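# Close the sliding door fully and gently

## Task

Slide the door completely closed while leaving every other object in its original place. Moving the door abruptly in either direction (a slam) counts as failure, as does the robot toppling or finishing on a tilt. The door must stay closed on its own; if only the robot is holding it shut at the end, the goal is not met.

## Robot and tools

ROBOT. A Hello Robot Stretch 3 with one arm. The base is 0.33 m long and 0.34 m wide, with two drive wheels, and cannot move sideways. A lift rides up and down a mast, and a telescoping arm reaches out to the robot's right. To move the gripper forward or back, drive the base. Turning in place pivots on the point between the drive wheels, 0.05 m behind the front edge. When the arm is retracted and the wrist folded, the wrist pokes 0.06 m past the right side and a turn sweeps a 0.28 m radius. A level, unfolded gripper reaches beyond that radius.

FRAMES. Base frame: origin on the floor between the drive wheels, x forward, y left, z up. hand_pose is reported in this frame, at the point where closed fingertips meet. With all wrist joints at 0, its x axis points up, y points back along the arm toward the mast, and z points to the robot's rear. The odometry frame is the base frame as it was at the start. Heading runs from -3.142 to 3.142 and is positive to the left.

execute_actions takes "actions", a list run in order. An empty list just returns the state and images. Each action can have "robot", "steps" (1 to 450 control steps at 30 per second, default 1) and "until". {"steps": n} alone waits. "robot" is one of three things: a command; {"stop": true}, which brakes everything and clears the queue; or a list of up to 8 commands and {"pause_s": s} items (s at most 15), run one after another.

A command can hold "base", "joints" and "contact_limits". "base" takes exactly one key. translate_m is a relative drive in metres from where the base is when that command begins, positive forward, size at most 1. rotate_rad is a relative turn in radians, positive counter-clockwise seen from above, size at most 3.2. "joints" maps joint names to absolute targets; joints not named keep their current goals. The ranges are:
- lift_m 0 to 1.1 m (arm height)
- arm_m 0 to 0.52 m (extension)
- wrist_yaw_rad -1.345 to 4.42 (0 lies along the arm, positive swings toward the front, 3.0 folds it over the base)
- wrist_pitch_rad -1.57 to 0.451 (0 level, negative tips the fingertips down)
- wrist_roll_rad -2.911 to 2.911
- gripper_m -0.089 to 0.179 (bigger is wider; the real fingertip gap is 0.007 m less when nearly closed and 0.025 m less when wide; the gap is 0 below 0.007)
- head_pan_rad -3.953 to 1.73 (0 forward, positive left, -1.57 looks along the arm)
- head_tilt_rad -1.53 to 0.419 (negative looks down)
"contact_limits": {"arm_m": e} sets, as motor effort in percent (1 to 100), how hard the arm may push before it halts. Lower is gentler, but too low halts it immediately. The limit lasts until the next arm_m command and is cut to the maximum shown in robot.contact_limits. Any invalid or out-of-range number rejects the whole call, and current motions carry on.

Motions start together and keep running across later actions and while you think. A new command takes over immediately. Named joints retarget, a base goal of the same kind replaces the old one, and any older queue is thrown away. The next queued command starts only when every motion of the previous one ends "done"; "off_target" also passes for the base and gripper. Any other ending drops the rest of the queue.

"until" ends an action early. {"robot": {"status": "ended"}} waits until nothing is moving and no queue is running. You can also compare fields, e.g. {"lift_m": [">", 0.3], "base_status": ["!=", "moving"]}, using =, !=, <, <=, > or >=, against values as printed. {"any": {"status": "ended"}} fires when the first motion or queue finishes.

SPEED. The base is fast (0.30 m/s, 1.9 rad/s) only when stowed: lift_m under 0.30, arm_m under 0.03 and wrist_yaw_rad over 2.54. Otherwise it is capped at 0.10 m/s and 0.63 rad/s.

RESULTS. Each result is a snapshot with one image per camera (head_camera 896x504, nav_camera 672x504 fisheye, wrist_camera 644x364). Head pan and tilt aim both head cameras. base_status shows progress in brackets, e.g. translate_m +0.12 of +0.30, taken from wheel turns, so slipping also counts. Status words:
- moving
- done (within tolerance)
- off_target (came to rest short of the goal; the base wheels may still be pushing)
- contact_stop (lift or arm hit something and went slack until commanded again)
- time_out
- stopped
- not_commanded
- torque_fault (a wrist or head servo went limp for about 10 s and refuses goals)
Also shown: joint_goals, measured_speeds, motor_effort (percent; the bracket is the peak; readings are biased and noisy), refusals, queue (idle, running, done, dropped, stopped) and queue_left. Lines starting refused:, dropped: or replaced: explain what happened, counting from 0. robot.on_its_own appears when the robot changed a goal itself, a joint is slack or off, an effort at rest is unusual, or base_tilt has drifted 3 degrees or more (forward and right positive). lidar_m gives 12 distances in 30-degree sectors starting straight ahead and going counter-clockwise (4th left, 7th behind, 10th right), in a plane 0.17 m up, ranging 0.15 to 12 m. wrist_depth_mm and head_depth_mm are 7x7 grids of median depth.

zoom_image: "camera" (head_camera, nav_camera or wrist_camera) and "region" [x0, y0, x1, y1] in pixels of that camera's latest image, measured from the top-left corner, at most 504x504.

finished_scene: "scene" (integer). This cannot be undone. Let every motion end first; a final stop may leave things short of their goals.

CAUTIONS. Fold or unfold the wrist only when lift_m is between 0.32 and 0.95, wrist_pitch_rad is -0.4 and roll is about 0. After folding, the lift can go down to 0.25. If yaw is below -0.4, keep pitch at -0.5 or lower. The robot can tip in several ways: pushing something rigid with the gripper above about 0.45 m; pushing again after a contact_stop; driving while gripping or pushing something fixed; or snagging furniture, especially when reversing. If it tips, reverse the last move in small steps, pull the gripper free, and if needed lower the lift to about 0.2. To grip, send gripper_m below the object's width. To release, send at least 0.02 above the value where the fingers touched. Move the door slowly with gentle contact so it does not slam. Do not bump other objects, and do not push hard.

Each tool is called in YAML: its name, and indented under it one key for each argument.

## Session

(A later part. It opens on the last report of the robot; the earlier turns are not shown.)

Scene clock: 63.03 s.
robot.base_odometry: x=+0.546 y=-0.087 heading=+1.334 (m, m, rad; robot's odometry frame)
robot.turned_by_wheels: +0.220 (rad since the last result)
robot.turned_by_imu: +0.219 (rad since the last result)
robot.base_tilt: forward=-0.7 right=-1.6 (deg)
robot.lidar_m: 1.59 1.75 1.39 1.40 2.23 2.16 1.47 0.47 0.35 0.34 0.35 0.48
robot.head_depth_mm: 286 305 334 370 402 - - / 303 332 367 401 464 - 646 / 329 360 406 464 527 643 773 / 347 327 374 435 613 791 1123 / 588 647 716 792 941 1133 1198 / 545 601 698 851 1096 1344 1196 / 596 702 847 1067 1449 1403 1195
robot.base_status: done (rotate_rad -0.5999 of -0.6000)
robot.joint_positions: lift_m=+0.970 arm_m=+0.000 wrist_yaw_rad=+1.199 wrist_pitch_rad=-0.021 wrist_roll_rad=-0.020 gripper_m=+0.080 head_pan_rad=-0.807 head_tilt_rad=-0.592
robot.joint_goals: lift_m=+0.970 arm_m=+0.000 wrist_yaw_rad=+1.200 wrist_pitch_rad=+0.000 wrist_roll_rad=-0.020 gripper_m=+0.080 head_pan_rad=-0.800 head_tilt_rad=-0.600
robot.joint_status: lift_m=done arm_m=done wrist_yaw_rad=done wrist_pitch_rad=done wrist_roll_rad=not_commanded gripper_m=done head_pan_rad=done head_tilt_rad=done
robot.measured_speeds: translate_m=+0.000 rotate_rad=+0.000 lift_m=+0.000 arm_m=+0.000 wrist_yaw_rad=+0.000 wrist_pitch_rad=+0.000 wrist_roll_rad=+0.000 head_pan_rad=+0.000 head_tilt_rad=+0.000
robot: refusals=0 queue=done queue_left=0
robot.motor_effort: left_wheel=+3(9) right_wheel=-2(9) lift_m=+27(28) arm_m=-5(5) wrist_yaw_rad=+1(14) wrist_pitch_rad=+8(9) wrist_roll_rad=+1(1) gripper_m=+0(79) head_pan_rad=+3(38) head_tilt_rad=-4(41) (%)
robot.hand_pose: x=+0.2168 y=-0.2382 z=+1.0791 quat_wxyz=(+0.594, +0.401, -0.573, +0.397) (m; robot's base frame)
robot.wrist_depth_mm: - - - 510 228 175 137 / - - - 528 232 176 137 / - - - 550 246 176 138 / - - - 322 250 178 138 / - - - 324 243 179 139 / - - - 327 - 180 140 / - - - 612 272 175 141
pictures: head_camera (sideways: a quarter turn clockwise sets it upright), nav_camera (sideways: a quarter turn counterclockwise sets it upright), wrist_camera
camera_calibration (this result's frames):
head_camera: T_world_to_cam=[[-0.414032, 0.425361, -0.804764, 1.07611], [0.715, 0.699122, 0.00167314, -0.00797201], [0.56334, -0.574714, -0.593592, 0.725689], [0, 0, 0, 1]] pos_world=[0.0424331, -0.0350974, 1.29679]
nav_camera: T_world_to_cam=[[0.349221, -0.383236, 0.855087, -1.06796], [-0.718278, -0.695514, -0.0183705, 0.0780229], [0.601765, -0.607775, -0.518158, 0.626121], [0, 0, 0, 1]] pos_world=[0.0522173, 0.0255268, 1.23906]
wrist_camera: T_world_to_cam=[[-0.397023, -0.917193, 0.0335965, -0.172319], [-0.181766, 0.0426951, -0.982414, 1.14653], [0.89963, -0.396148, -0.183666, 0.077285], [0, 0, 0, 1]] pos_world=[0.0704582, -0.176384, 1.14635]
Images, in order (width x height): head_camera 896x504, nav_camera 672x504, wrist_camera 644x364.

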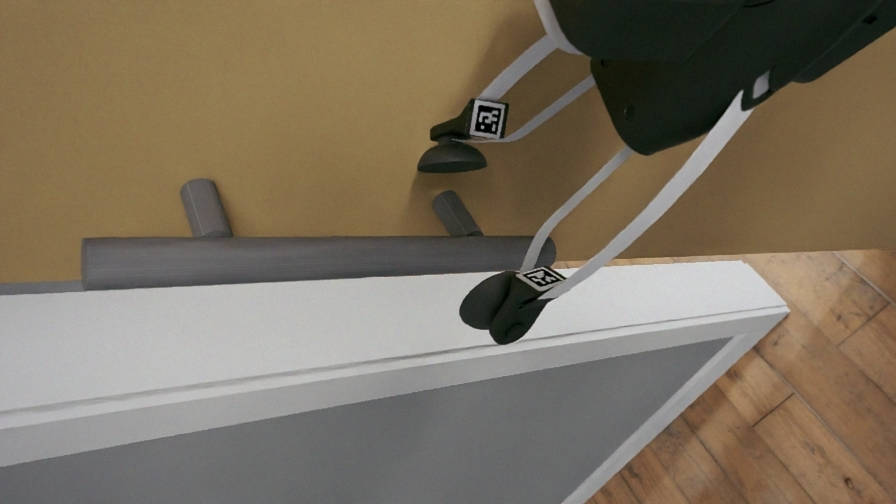

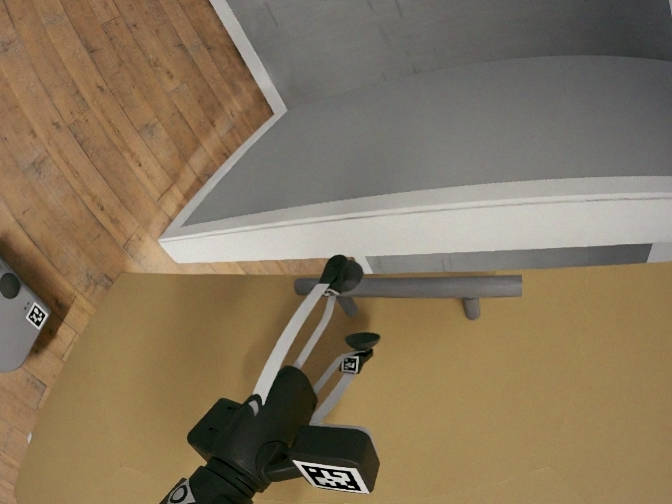

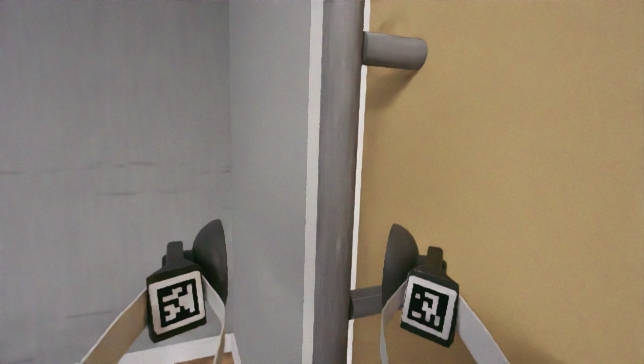

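execute_actions:
  actions:
    - {"robot":[{"base":{"translate_m":0.08},"joints":{"arm_m":0.04}},{"joints":{"gripper_m":-0.01}},{"base":{"translate_m":0.1}}],"steps":450,"until":{"robot":{"status":"ended"}}}

Scene clock: 68.30 s.
robot.base_odometry: x=+0.588 y=+0.088 heading=+1.334 (m, m, rad; robot's odometry frame)
robot.turned_by_wheels: +0.000 (rad since the last result)
robot.turned_by_imu: -0.029 (rad since the last result)
robot.base_tilt: forward=-0.8 right=-1.6 (deg)
robot.lidar_m: 1.43 1.56 1.50 1.35 2.21 2.36 1.65 0.48 0.35 0.33 0.34 0.55
robot.head_depth_mm: 284 297 327 360 - 485 540 / 292 - 318 374 455 528 630 / 467 526 408 349 526 615 754 / 445 494 554 637 755 911 1125 / 440 500 581 687 840 1073 1193 / 509 581 679 824 1036 1317 1198 / 567 664 797 1004 1332 1414 1202
robot.base_status: done (translate_m +0.1000 of +0.1000)
robot.joint_positions: lift_m=+0.970 arm_m=+0.040 wrist_yaw_rad=+1.182 wrist_pitch_rad=-0.022 wrist_roll_rad=-0.020 gripper_m=-0.009 head_pan_rad=-0.807 head_tilt_rad=-0.594
robot.joint_goals: lift_m=+0.970 arm_m=+0.040 wrist_yaw_rad=+1.200 wrist_pitch_rad=+0.000 wrist_roll_rad=-0.020 gripper_m=-0.010 head_pan_rad=-0.800 head_tilt_rad=-0.600
robot.joint_status: lift_m=done arm_m=done wrist_yaw_rad=done wrist_pitch_rad=done wrist_roll_rad=not_commanded gripper_m=done head_pan_rad=done head_tilt_rad=done
robot.measured_speeds: translate_m=+0.000 rotate_rad=+0.000 lift_m=+0.000 arm_m=+0.000 wrist_yaw_rad=+0.000 wrist_pitch_rad=+0.000 wrist_roll_rad=+0.000 head_pan_rad=+0.000 head_tilt_rad=+0.000
robot: refusals=0 queue=done queue_left=0
robot.motor_effort: left_wheel=-3(11) right_wheel=+6(32) lift_m=+27(28) arm_m=+0(4) wrist_yaw_rad=+12(26) wrist_pitch_rad=+8(9) wrist_roll_rad=+0(0) gripper_m=-12(91) head_pan_rad=+4(4) head_tilt_rad=-3(4) (%)
robot.hand_pose: x=+0.2151 y=-0.2820 z=+1.0787 quat_wxyz=(+0.598, +0.397, -0.576, +0.391) (m; robot's base frame)
robot.wrist_depth_mm: - - 854 109 134 118 93 / - - 866 112 161 119 94 / - - 925 115 163 119 94 / - - 965 118 164 120 95 / - - - 121 165 121 95 / - - - 124 159 122 96 / - - - 129 170 123 97
pictures: head_camera (sideways: a quarter turn clockwise sets it upright), nav_camera (sideways: a quarter turn counterclockwise sets it upright), wrist_camera
camera_calibration (this result's frames):
head_camera: T_world_to_cam=[[-0.415021, 0.426082, -0.803873, 1.07495], [0.714748, 0.69938, 0.00168887, -0.00799095], [0.562932, -0.573866, -0.594798, 0.727261], [0, 0, 0, 1]] pos_world=[0.0424405, -0.0350787, 1.29671]
nav_camera: T_world_to_cam=[[0.350247, -0.384035, 0.854309, -1.06695], [-0.718045, -0.695754, -0.0183789, 0.0780324], [0.601447, -0.606995, -0.51944, 0.627791], [0, 0, 0, 1]] pos_world=[0.0521428, 0.0256115, 1.23904]
wrist_camera: T_world_to_cam=[[-0.412725, -0.910233, 0.0336618, -0.207823], [-0.18253, 0.0464444, -0.982103, 1.14856], [0.892379, -0.411483, -0.185313, 0.0604061], [0, 0, 0, 1]] pos_world=[0.0699671, -0.217655, 1.14619]
Images, in order (width x height): head_camera 896x504, nav_camera 672x504, wrist_camera 644x364.

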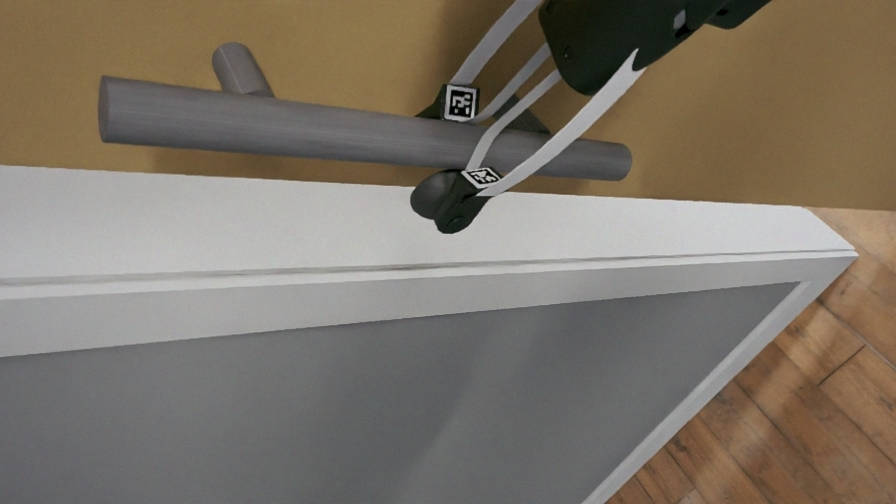

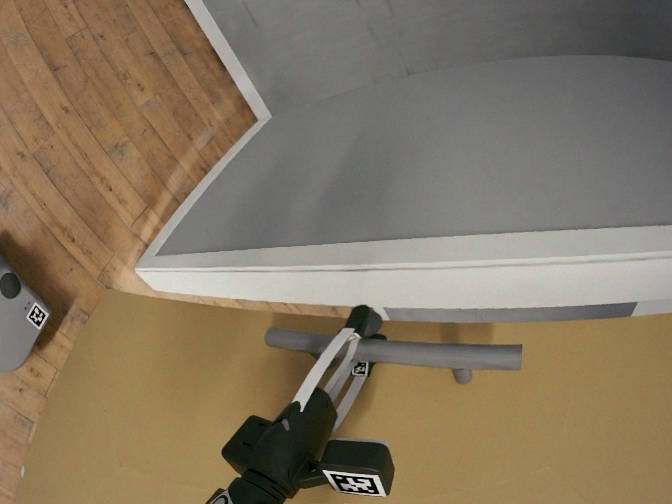

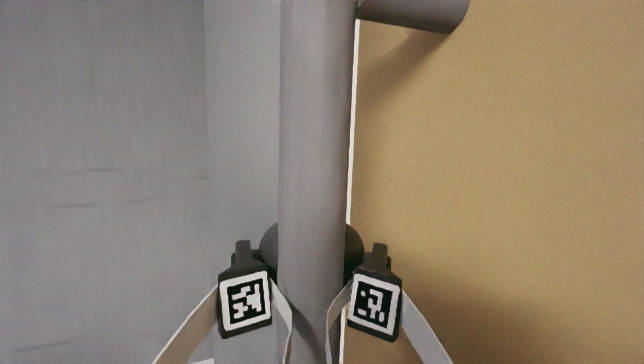

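Some progress; continue.

execute_actions:
  actions:
    - {"robot":{"base":{"translate_m":0.15},"joints":{"arm_m":0.033,"head_pan_rad":-1.2,"head_tilt_rad":0.4}},"steps":450,"until":{"robot":{"status":"ended"}}}

Scene clock: 70.87 s.
robot.base_odometry: x=+0.623 y=+0.233 heading=+1.334 (m, m, rad; robot's odometry frame)
robot.turned_by_wheels: +0.000 (rad since the last result)
robot.turned_by_imu: +0.000 (rad since the last result)
robot.base_tilt: forward=-0.7 right=-1.6 (deg)
robot.lidar_m: 1.35 1.40 1.59 1.34 2.22 2.52 1.63 0.48 0.35 0.33 0.34 0.54
robot.head_depth_mm: 370 344 321 301 286 - - / 390 360 336 313 294 282 - / 411 379 351 327 306 289 - / 435 400 369 343 320 300 285 / 462 423 388 359 335 313 294 / 501 449 410 378 350 326 306 / 628 568 516 472 432 387 322
robot.base_status: done (translate_m +0.1500 of +0.1500)
robot.joint_positions: lift_m=+0.970 arm_m=+0.033 wrist_yaw_rad=+1.144 wrist_pitch_rad=-0.023 wrist_roll_rad=-0.020 gripper_m=-0.010 head_pan_rad=-1.193 head_tilt_rad=+0.383
robot.joint_goals: lift_m=+0.970 arm_m=+0.033 wrist_yaw_rad=+1.149 wrist_pitch_rad=+0.000 wrist_roll_rad=-0.020 gripper_m=-0.010 head_pan_rad=-1.200 head_tilt_rad=+0.400
robot.joint_status: lift_m=done arm_m=done wrist_yaw_rad=done wrist_pitch_rad=done wrist_roll_rad=not_commanded gripper_m=done head_pan_rad=done head_tilt_rad=done
robot.measured_speeds: translate_m=+0.000 rotate_rad=+0.000 lift_m=+0.000 arm_m=+0.000 wrist_yaw_rad=+0.000 wrist_pitch_rad=+0.000 wrist_roll_rad=+0.000 head_pan_rad=+0.000 head_tilt_rad=+0.000
robot: refusals=0 queue=done queue_left=0
robot.on_its_own: wrist_yaw_rad is held at +1.149, not at your +1.200, by its stall guard, which is not easing now
robot.motor_effort: left_wheel=-1(5) right_wheel=+6(21) lift_m=+27(28) arm_m=-3(7) wrist_yaw_rad=+4(24) wrist_pitch_rad=+8(9) wrist_roll_rad=+0(1) gripper_m=-11(14) head_pan_rad=-3(27) head_tilt_rad=+8(44) (%)
robot.hand_pose: x=+0.2113 y=-0.2839 z=+1.0785 quat_wxyz=(+0.605, +0.386, -0.584, +0.380) (m; robot's base frame)
robot.wrist_depth_mm: - - 716 109 135 117 94 / - - 729 112 158 118 95 / - - 761 115 160 119 95 / - - 785 118 162 121 96 / - - 979 121 164 122 96 / - - - 124 158 123 97 / - - 772 129 159 124 98
pictures: head_camera (sideways: a quarter turn clockwise sets it upright), nav_camera (sideways: a quarter turn counterclockwise sets it upright), wrist_camera
camera_calibration (this result's frames):
head_camera: T_world_to_cam=[[0.118283, -0.311372, -0.942898, 1.2539], [0.926785, 0.375513, -0.00774314, 0.00299924], [0.356481, -0.872948, 0.332991, -0.479179], [0, 0, 0, 1]] pos_world=[0.0197232, -0.0289949, 1.34189]
nav_camera: T_world_to_cam=[[-0.165649, 0.382818, 0.908851, -1.13603], [-0.922577, -0.38577, -0.00566029, 0.0627384], [0.348441, -0.839423, 0.417082, -0.589843], [0, 0, 0, 1]] pos_world=[0.0752246, -0.0360338, 1.27885]
wrist_camera: T_world_to_cam=[[-0.446622, -0.894088, 0.0336885, -0.199455], [-0.18134, 0.0535847, -0.98196, 1.14938], [0.876153, -0.444674, -0.186066, 0.0578063], [0, 0, 0, 1]] pos_world=[0.0686998, -0.214214, 1.14612]
Images, in order (width x height): head_camera 896x504, nav_camera 672x504, wrist_camera 644x364.

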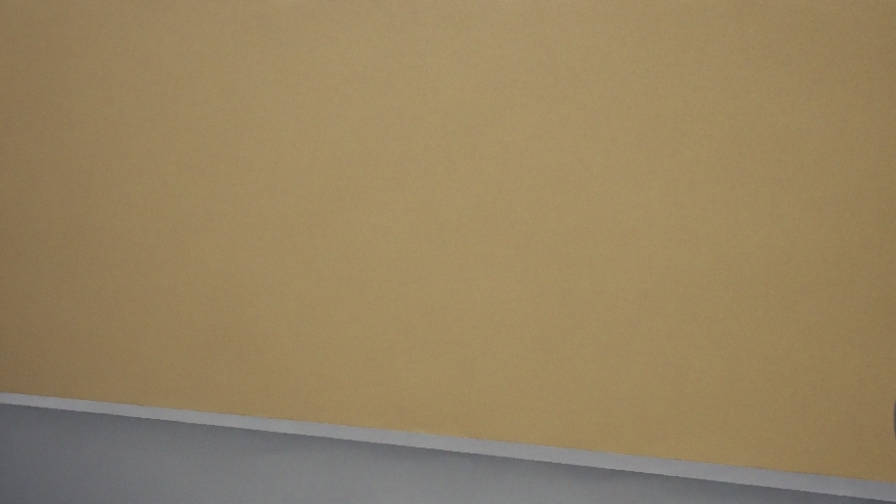

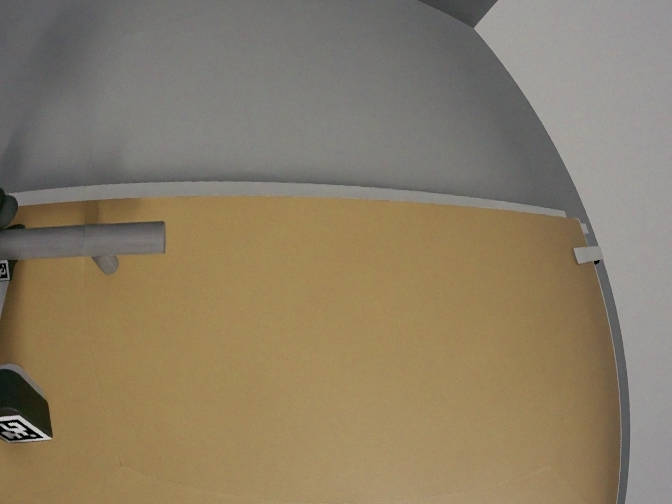

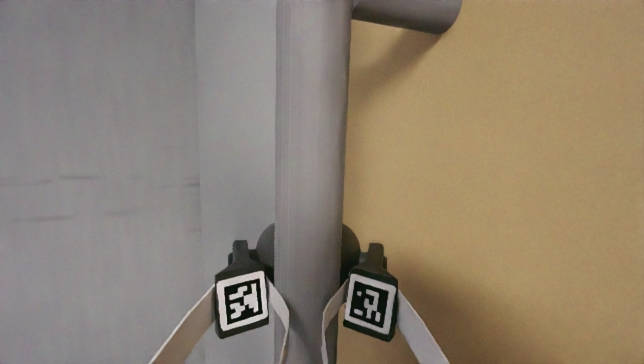

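execute_actions:
  actions:
    - {"robot":[{"base":{"translate_m":0.03}},{"base":{"translate_m":0.025}}],"steps":450,"until":{"robot":{"status":"ended"}}}

zoom_image:
  camera: "nav_camera"
  region: [540,170,660,290]

Scene clock: 73.77 s.
robot.base_odometry: x=+0.636 y=+0.287 heading=+1.334 (m, m, rad; robot's odometry frame)
robot.turned_by_wheels: +0.000 (rad since the last result)
robot.turned_by_imu: -0.053 (rad since the last result)
robot.base_tilt: forward=-0.8 right=-1.7 (deg)
robot.lidar_m: 1.20 1.33 1.63 1.34 2.19 2.61 2.07 0.51 0.35 0.33 0.34 0.51
robot.head_depth_mm: 370 343 320 299 285 - - / 387 358 332 310 291 - - / 406 373 346 322 301 285 - / 426 390 360 335 313 293 282 / 447 409 377 349 325 303 287 / 475 430 394 364 337 315 295 / 595 538 488 445 357 327 305
robot.base_status: done (translate_m +0.0250 of +0.0250)
robot.joint_positions: lift_m=+0.970 arm_m=+0.033 wrist_yaw_rad=+1.176 wrist_pitch_rad=-0.025 wrist_roll_rad=-0.020 gripper_m=-0.009 head_pan_rad=-1.193 head_tilt_rad=+0.383
robot.joint_goals: lift_m=+0.970 arm_m=+0.033 wrist_yaw_rad=+1.149 wrist_pitch_rad=+0.000 wrist_roll_rad=-0.020 gripper_m=-0.010 head_pan_rad=-1.200 head_tilt_rad=+0.400
robot.joint_status: lift_m=done arm_m=done wrist_yaw_rad=done wrist_pitch_rad=done wrist_roll_rad=not_commanded gripper_m=done head_pan_rad=done head_tilt_rad=done
robot.measured_speeds: translate_m=+0.000 rotate_rad=+0.000 lift_m=+0.000 arm_m=+0.000 wrist_yaw_rad=+0.000 wrist_pitch_rad=+0.000 wrist_roll_rad=+0.000 head_pan_rad=+0.000 head_tilt_rad=+0.000
robot: refusals=0 queue=done queue_left=0
robot.on_its_own: wrist_yaw_rad is held at +1.149, not at your +1.200, by its stall guard, which is still easing
robot.motor_effort: left_wheel=+4(9) right_wheel=+8(17) lift_m=+28(28) arm_m=+1(1) wrist_yaw_rad=-17(17) wrist_pitch_rad=+9(10) wrist_roll_rad=+1(1) gripper_m=-12(12) head_pan_rad=-4(4) head_tilt_rad=+8(8) (%)
robot.hand_pose: x=+0.2145 y=-0.2762 z=+1.0781 quat_wxyz=(+0.599, +0.396, -0.577, +0.389) (m; robot's base frame)
robot.wrist_depth_mm: 968 - 661 109 135 115 93 / 998 - 684 111 155 116 93 / 987 - 703 115 157 118 94 / - - 739 118 157 118 95 / - - 880 121 159 119 95 / - - - 123 155 120 96 / - - 728 129 156 122 97
pictures: head_camera (sideways: a quarter turn clockwise sets it upright), nav_camera (sideways: a quarter turn counterclockwise sets it upright), wrist_camera
camera_calibration (this result's frames):
head_camera: T_world_to_cam=[[0.118292, -0.311489, -0.942858, 1.25385], [0.926824, 0.375415, -0.00774401, 0.00300013], [0.356375, -0.872948, 0.333104, -0.479324], [0, 0, 0, 1]] pos_world=[0.0197184, -0.0289919, 1.34189]
nav_camera: T_world_to_cam=[[-0.165649, 0.382937, 0.908801, -1.13596], [-0.922618, -0.385674, -0.0056581, 0.0627358], [0.348335, -0.839413, 0.417191, -0.589984], [0, 0, 0, 1]] pos_world=[0.0752218, -0.0360436, 1.27885]
wrist_camera: T_world_to_cam=[[-0.417787, -0.907918, 0.0337486, -0.201112], [-0.184509, 0.0484144, -0.981638, 1.14802], [0.889613, -0.416342, -0.187746, 0.0651197], [0, 0, 0, 1]] pos_world=[0.0698665, -0.211062, 1.14595]
Images, in order (width x height): head_camera 896x504, nav_camera 672x504, wrist_camera 644x364.

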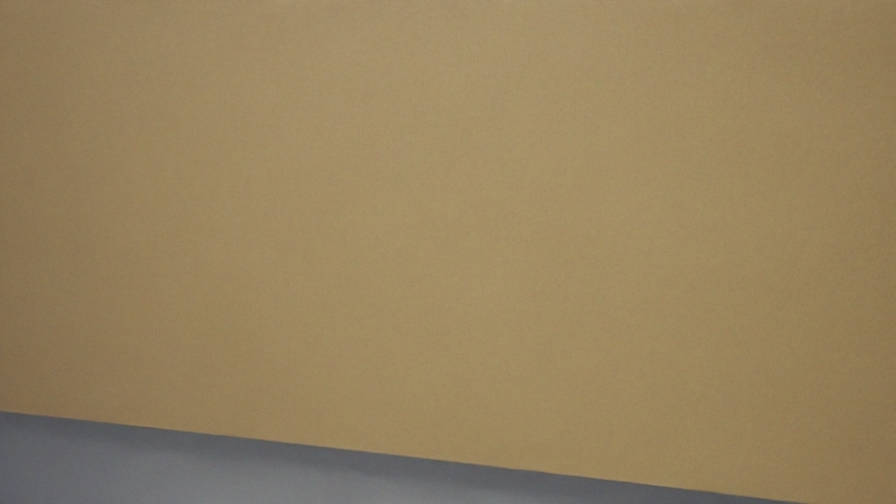

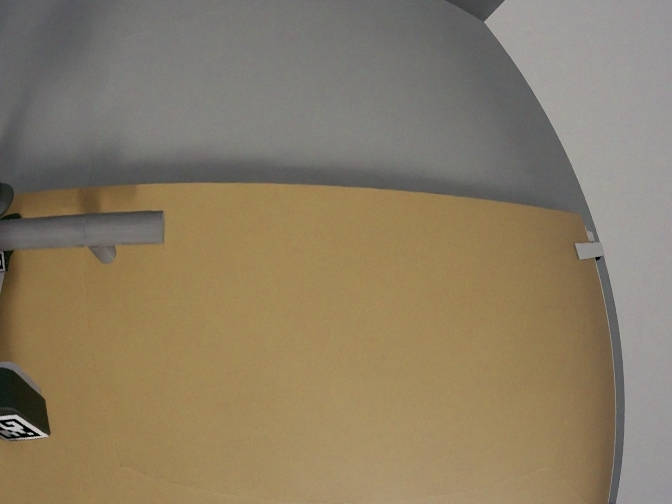

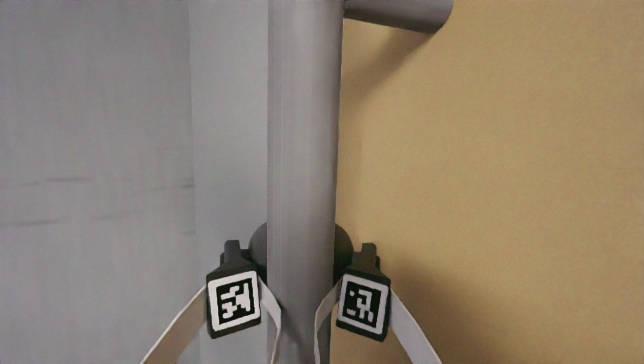

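Region (540, 170, 660, 290) of nav_camera's 672x504 image, scaled by 4.200, with more detail than that image has.

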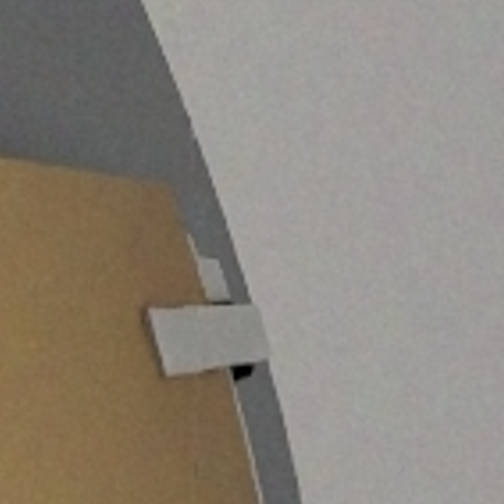

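At the stop. Release.

execute_actions:
  actions:
    - {"robot":[{"joints":{"gripper_m":0.06}},{"base":{"translate_m":-0.07}}],"steps":450,"until":{"robot":{"status":"ended"}}}

zoom_image:
  camera: "nav_camera"
  region: [540,150,660,270]

Scene clock: 76.80 s.
robot.base_odometry: x=+0.620 y=+0.219 heading=+1.334 (m, m, rad; robot's odometry frame)
robot.turned_by_wheels: +0.000 (rad since the last result)
robot.turned_by_imu: +0.000 (rad since the last result)
robot.base_tilt: forward=-0.7 right=-1.6 (deg)
robot.lidar_m: 1.21 1.41 1.66 1.34 2.18 2.53 2.09 0.52 0.36 0.34 0.34 0.45
robot.head_depth_mm: 375 347 324 303 286 - - / 391 362 336 314 295 283 - / 411 378 350 326 305 288 - / 431 395 365 339 317 297 283 / 454 414 381 353 328 308 289 / 478 435 399 368 342 319 299 / 509 458 418 385 356 331 309
robot.base_status: done (translate_m -0.0700 of -0.0700)
robot.joint_positions: lift_m=+0.970 arm_m=+0.033 wrist_yaw_rad=+1.200 wrist_pitch_rad=-0.022 wrist_roll_rad=-0.020 gripper_m=+0.060 head_pan_rad=-1.193 head_tilt_rad=+0.383
robot.joint_goals: lift_m=+0.970 arm_m=+0.033 wrist_yaw_rad=+1.193 wrist_pitch_rad=+0.000 wrist_roll_rad=-0.020 gripper_m=+0.060 head_pan_rad=-1.200 head_tilt_rad=+0.400
robot.joint_status: lift_m=done arm_m=done wrist_yaw_rad=done wrist_pitch_rad=done wrist_roll_rad=not_commanded gripper_m=done head_pan_rad=done head_tilt_rad=done
robot.measured_speeds: translate_m=+0.000 rotate_rad=+0.000 lift_m=+0.000 arm_m=+0.000 wrist_yaw_rad=+0.000 wrist_pitch_rad=+0.000 wrist_roll_rad=+0.000 head_pan_rad=+0.000 head_tilt_rad=+0.000
robot: refusals=0 queue=done queue_left=0
robot.motor_effort: left_wheel=+3(3) right_wheel=-1(11) lift_m=+27(28) arm_m=+1(1) wrist_yaw_rad=-4(17) wrist_pitch_rad=+8(9) wrist_roll_rad=+1(1) gripper_m=+1(79) head_pan_rad=-4(3) head_tilt_rad=+8(8) (%)
robot.hand_pose: x=+0.2168 y=-0.2706 z=+1.0789 quat_wxyz=(+0.594, +0.402, -0.573, +0.397) (m; robot's base frame)
robot.wrist_depth_mm: - - 752 185 166 123 99 / - - 777 236 167 124 100 / - - 800 239 168 126 100 / - - 848 243 171 127 101 / - - 736 247 165 128 102 / - - 191 262 158 129 102 / - - 947 221 187 130 103
pictures: head_camera (sideways: a quarter turn clockwise sets it upright), nav_camera (sideways: a quarter turn counterclockwise sets it upright), wrist_camera
camera_calibration (this result's frames):
head_camera: T_world_to_cam=[[0.118291, -0.311489, -0.942858, 1.25385], [0.926825, 0.375413, -0.00774401, 0.00300012], [0.356373, -0.872949, 0.333104, -0.479324], [0, 0, 0, 1]] pos_world=[0.0197183, -0.0289919, 1.34189]
nav_camera: T_world_to_cam=[[-0.165648, 0.382937, 0.908801, -1.13596], [-0.922618, -0.385672, -0.0056581, 0.0627358], [0.348333, -0.839414, 0.417191, -0.589984], [0, 0, 0, 1]] pos_world=[0.0752217, -0.0360437, 1.27885]
wrist_camera: T_world_to_cam=[[-0.39649, -0.917423, 0.033635, -0.202219], [-0.182725, 0.0429588, -0.982225, 1.14774], [0.899671, -0.395588, -0.184669, 0.0656144], [0, 0, 0, 1]] pos_world=[0.0705111, -0.20887, 1.14626]
Images, in order (width x height): head_camera 896x504, nav_camera 672x504, wrist_camera 644x364.

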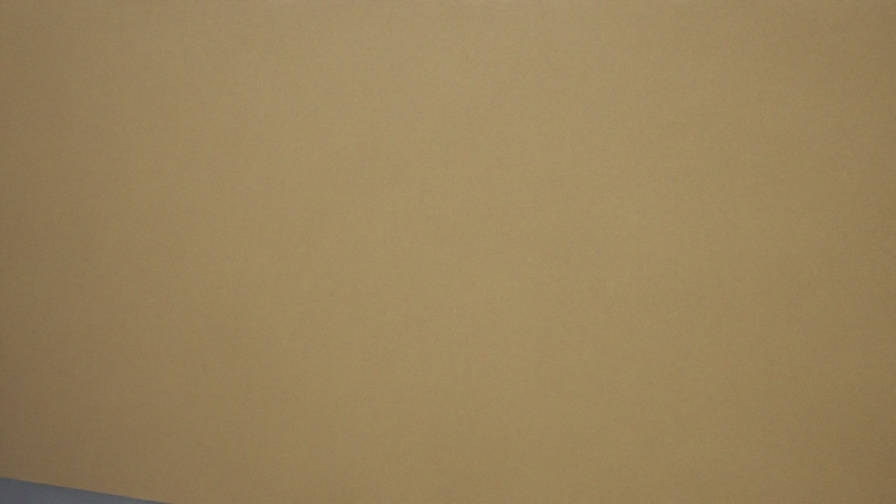

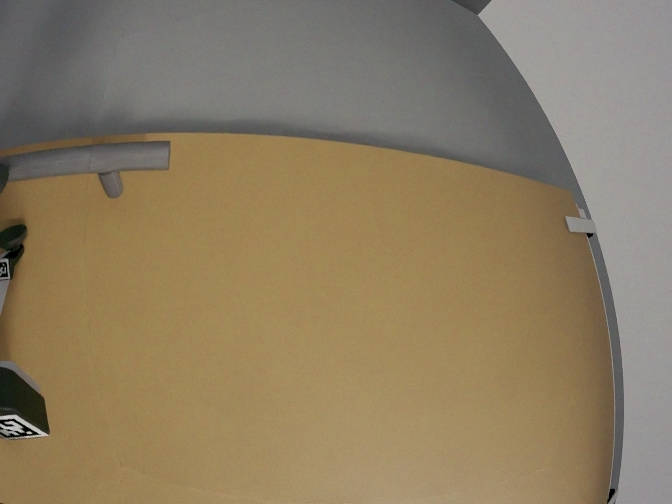

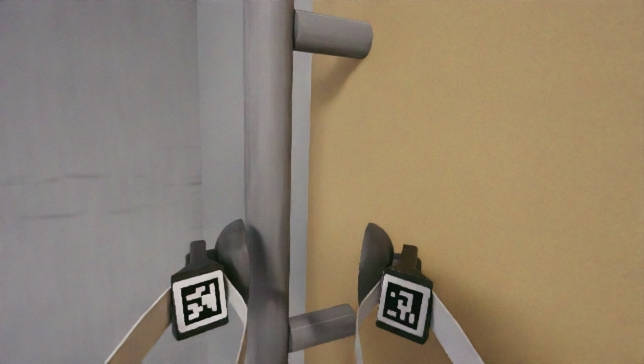

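Region (540, 150, 660, 270) of nav_camera's 672x504 image, scaled by 4.200, with more detail than that image has.

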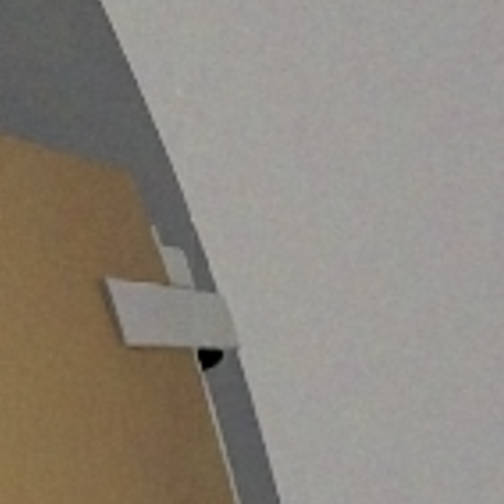

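finished_scene:
  scene: 2

The scene is finished: the task was done.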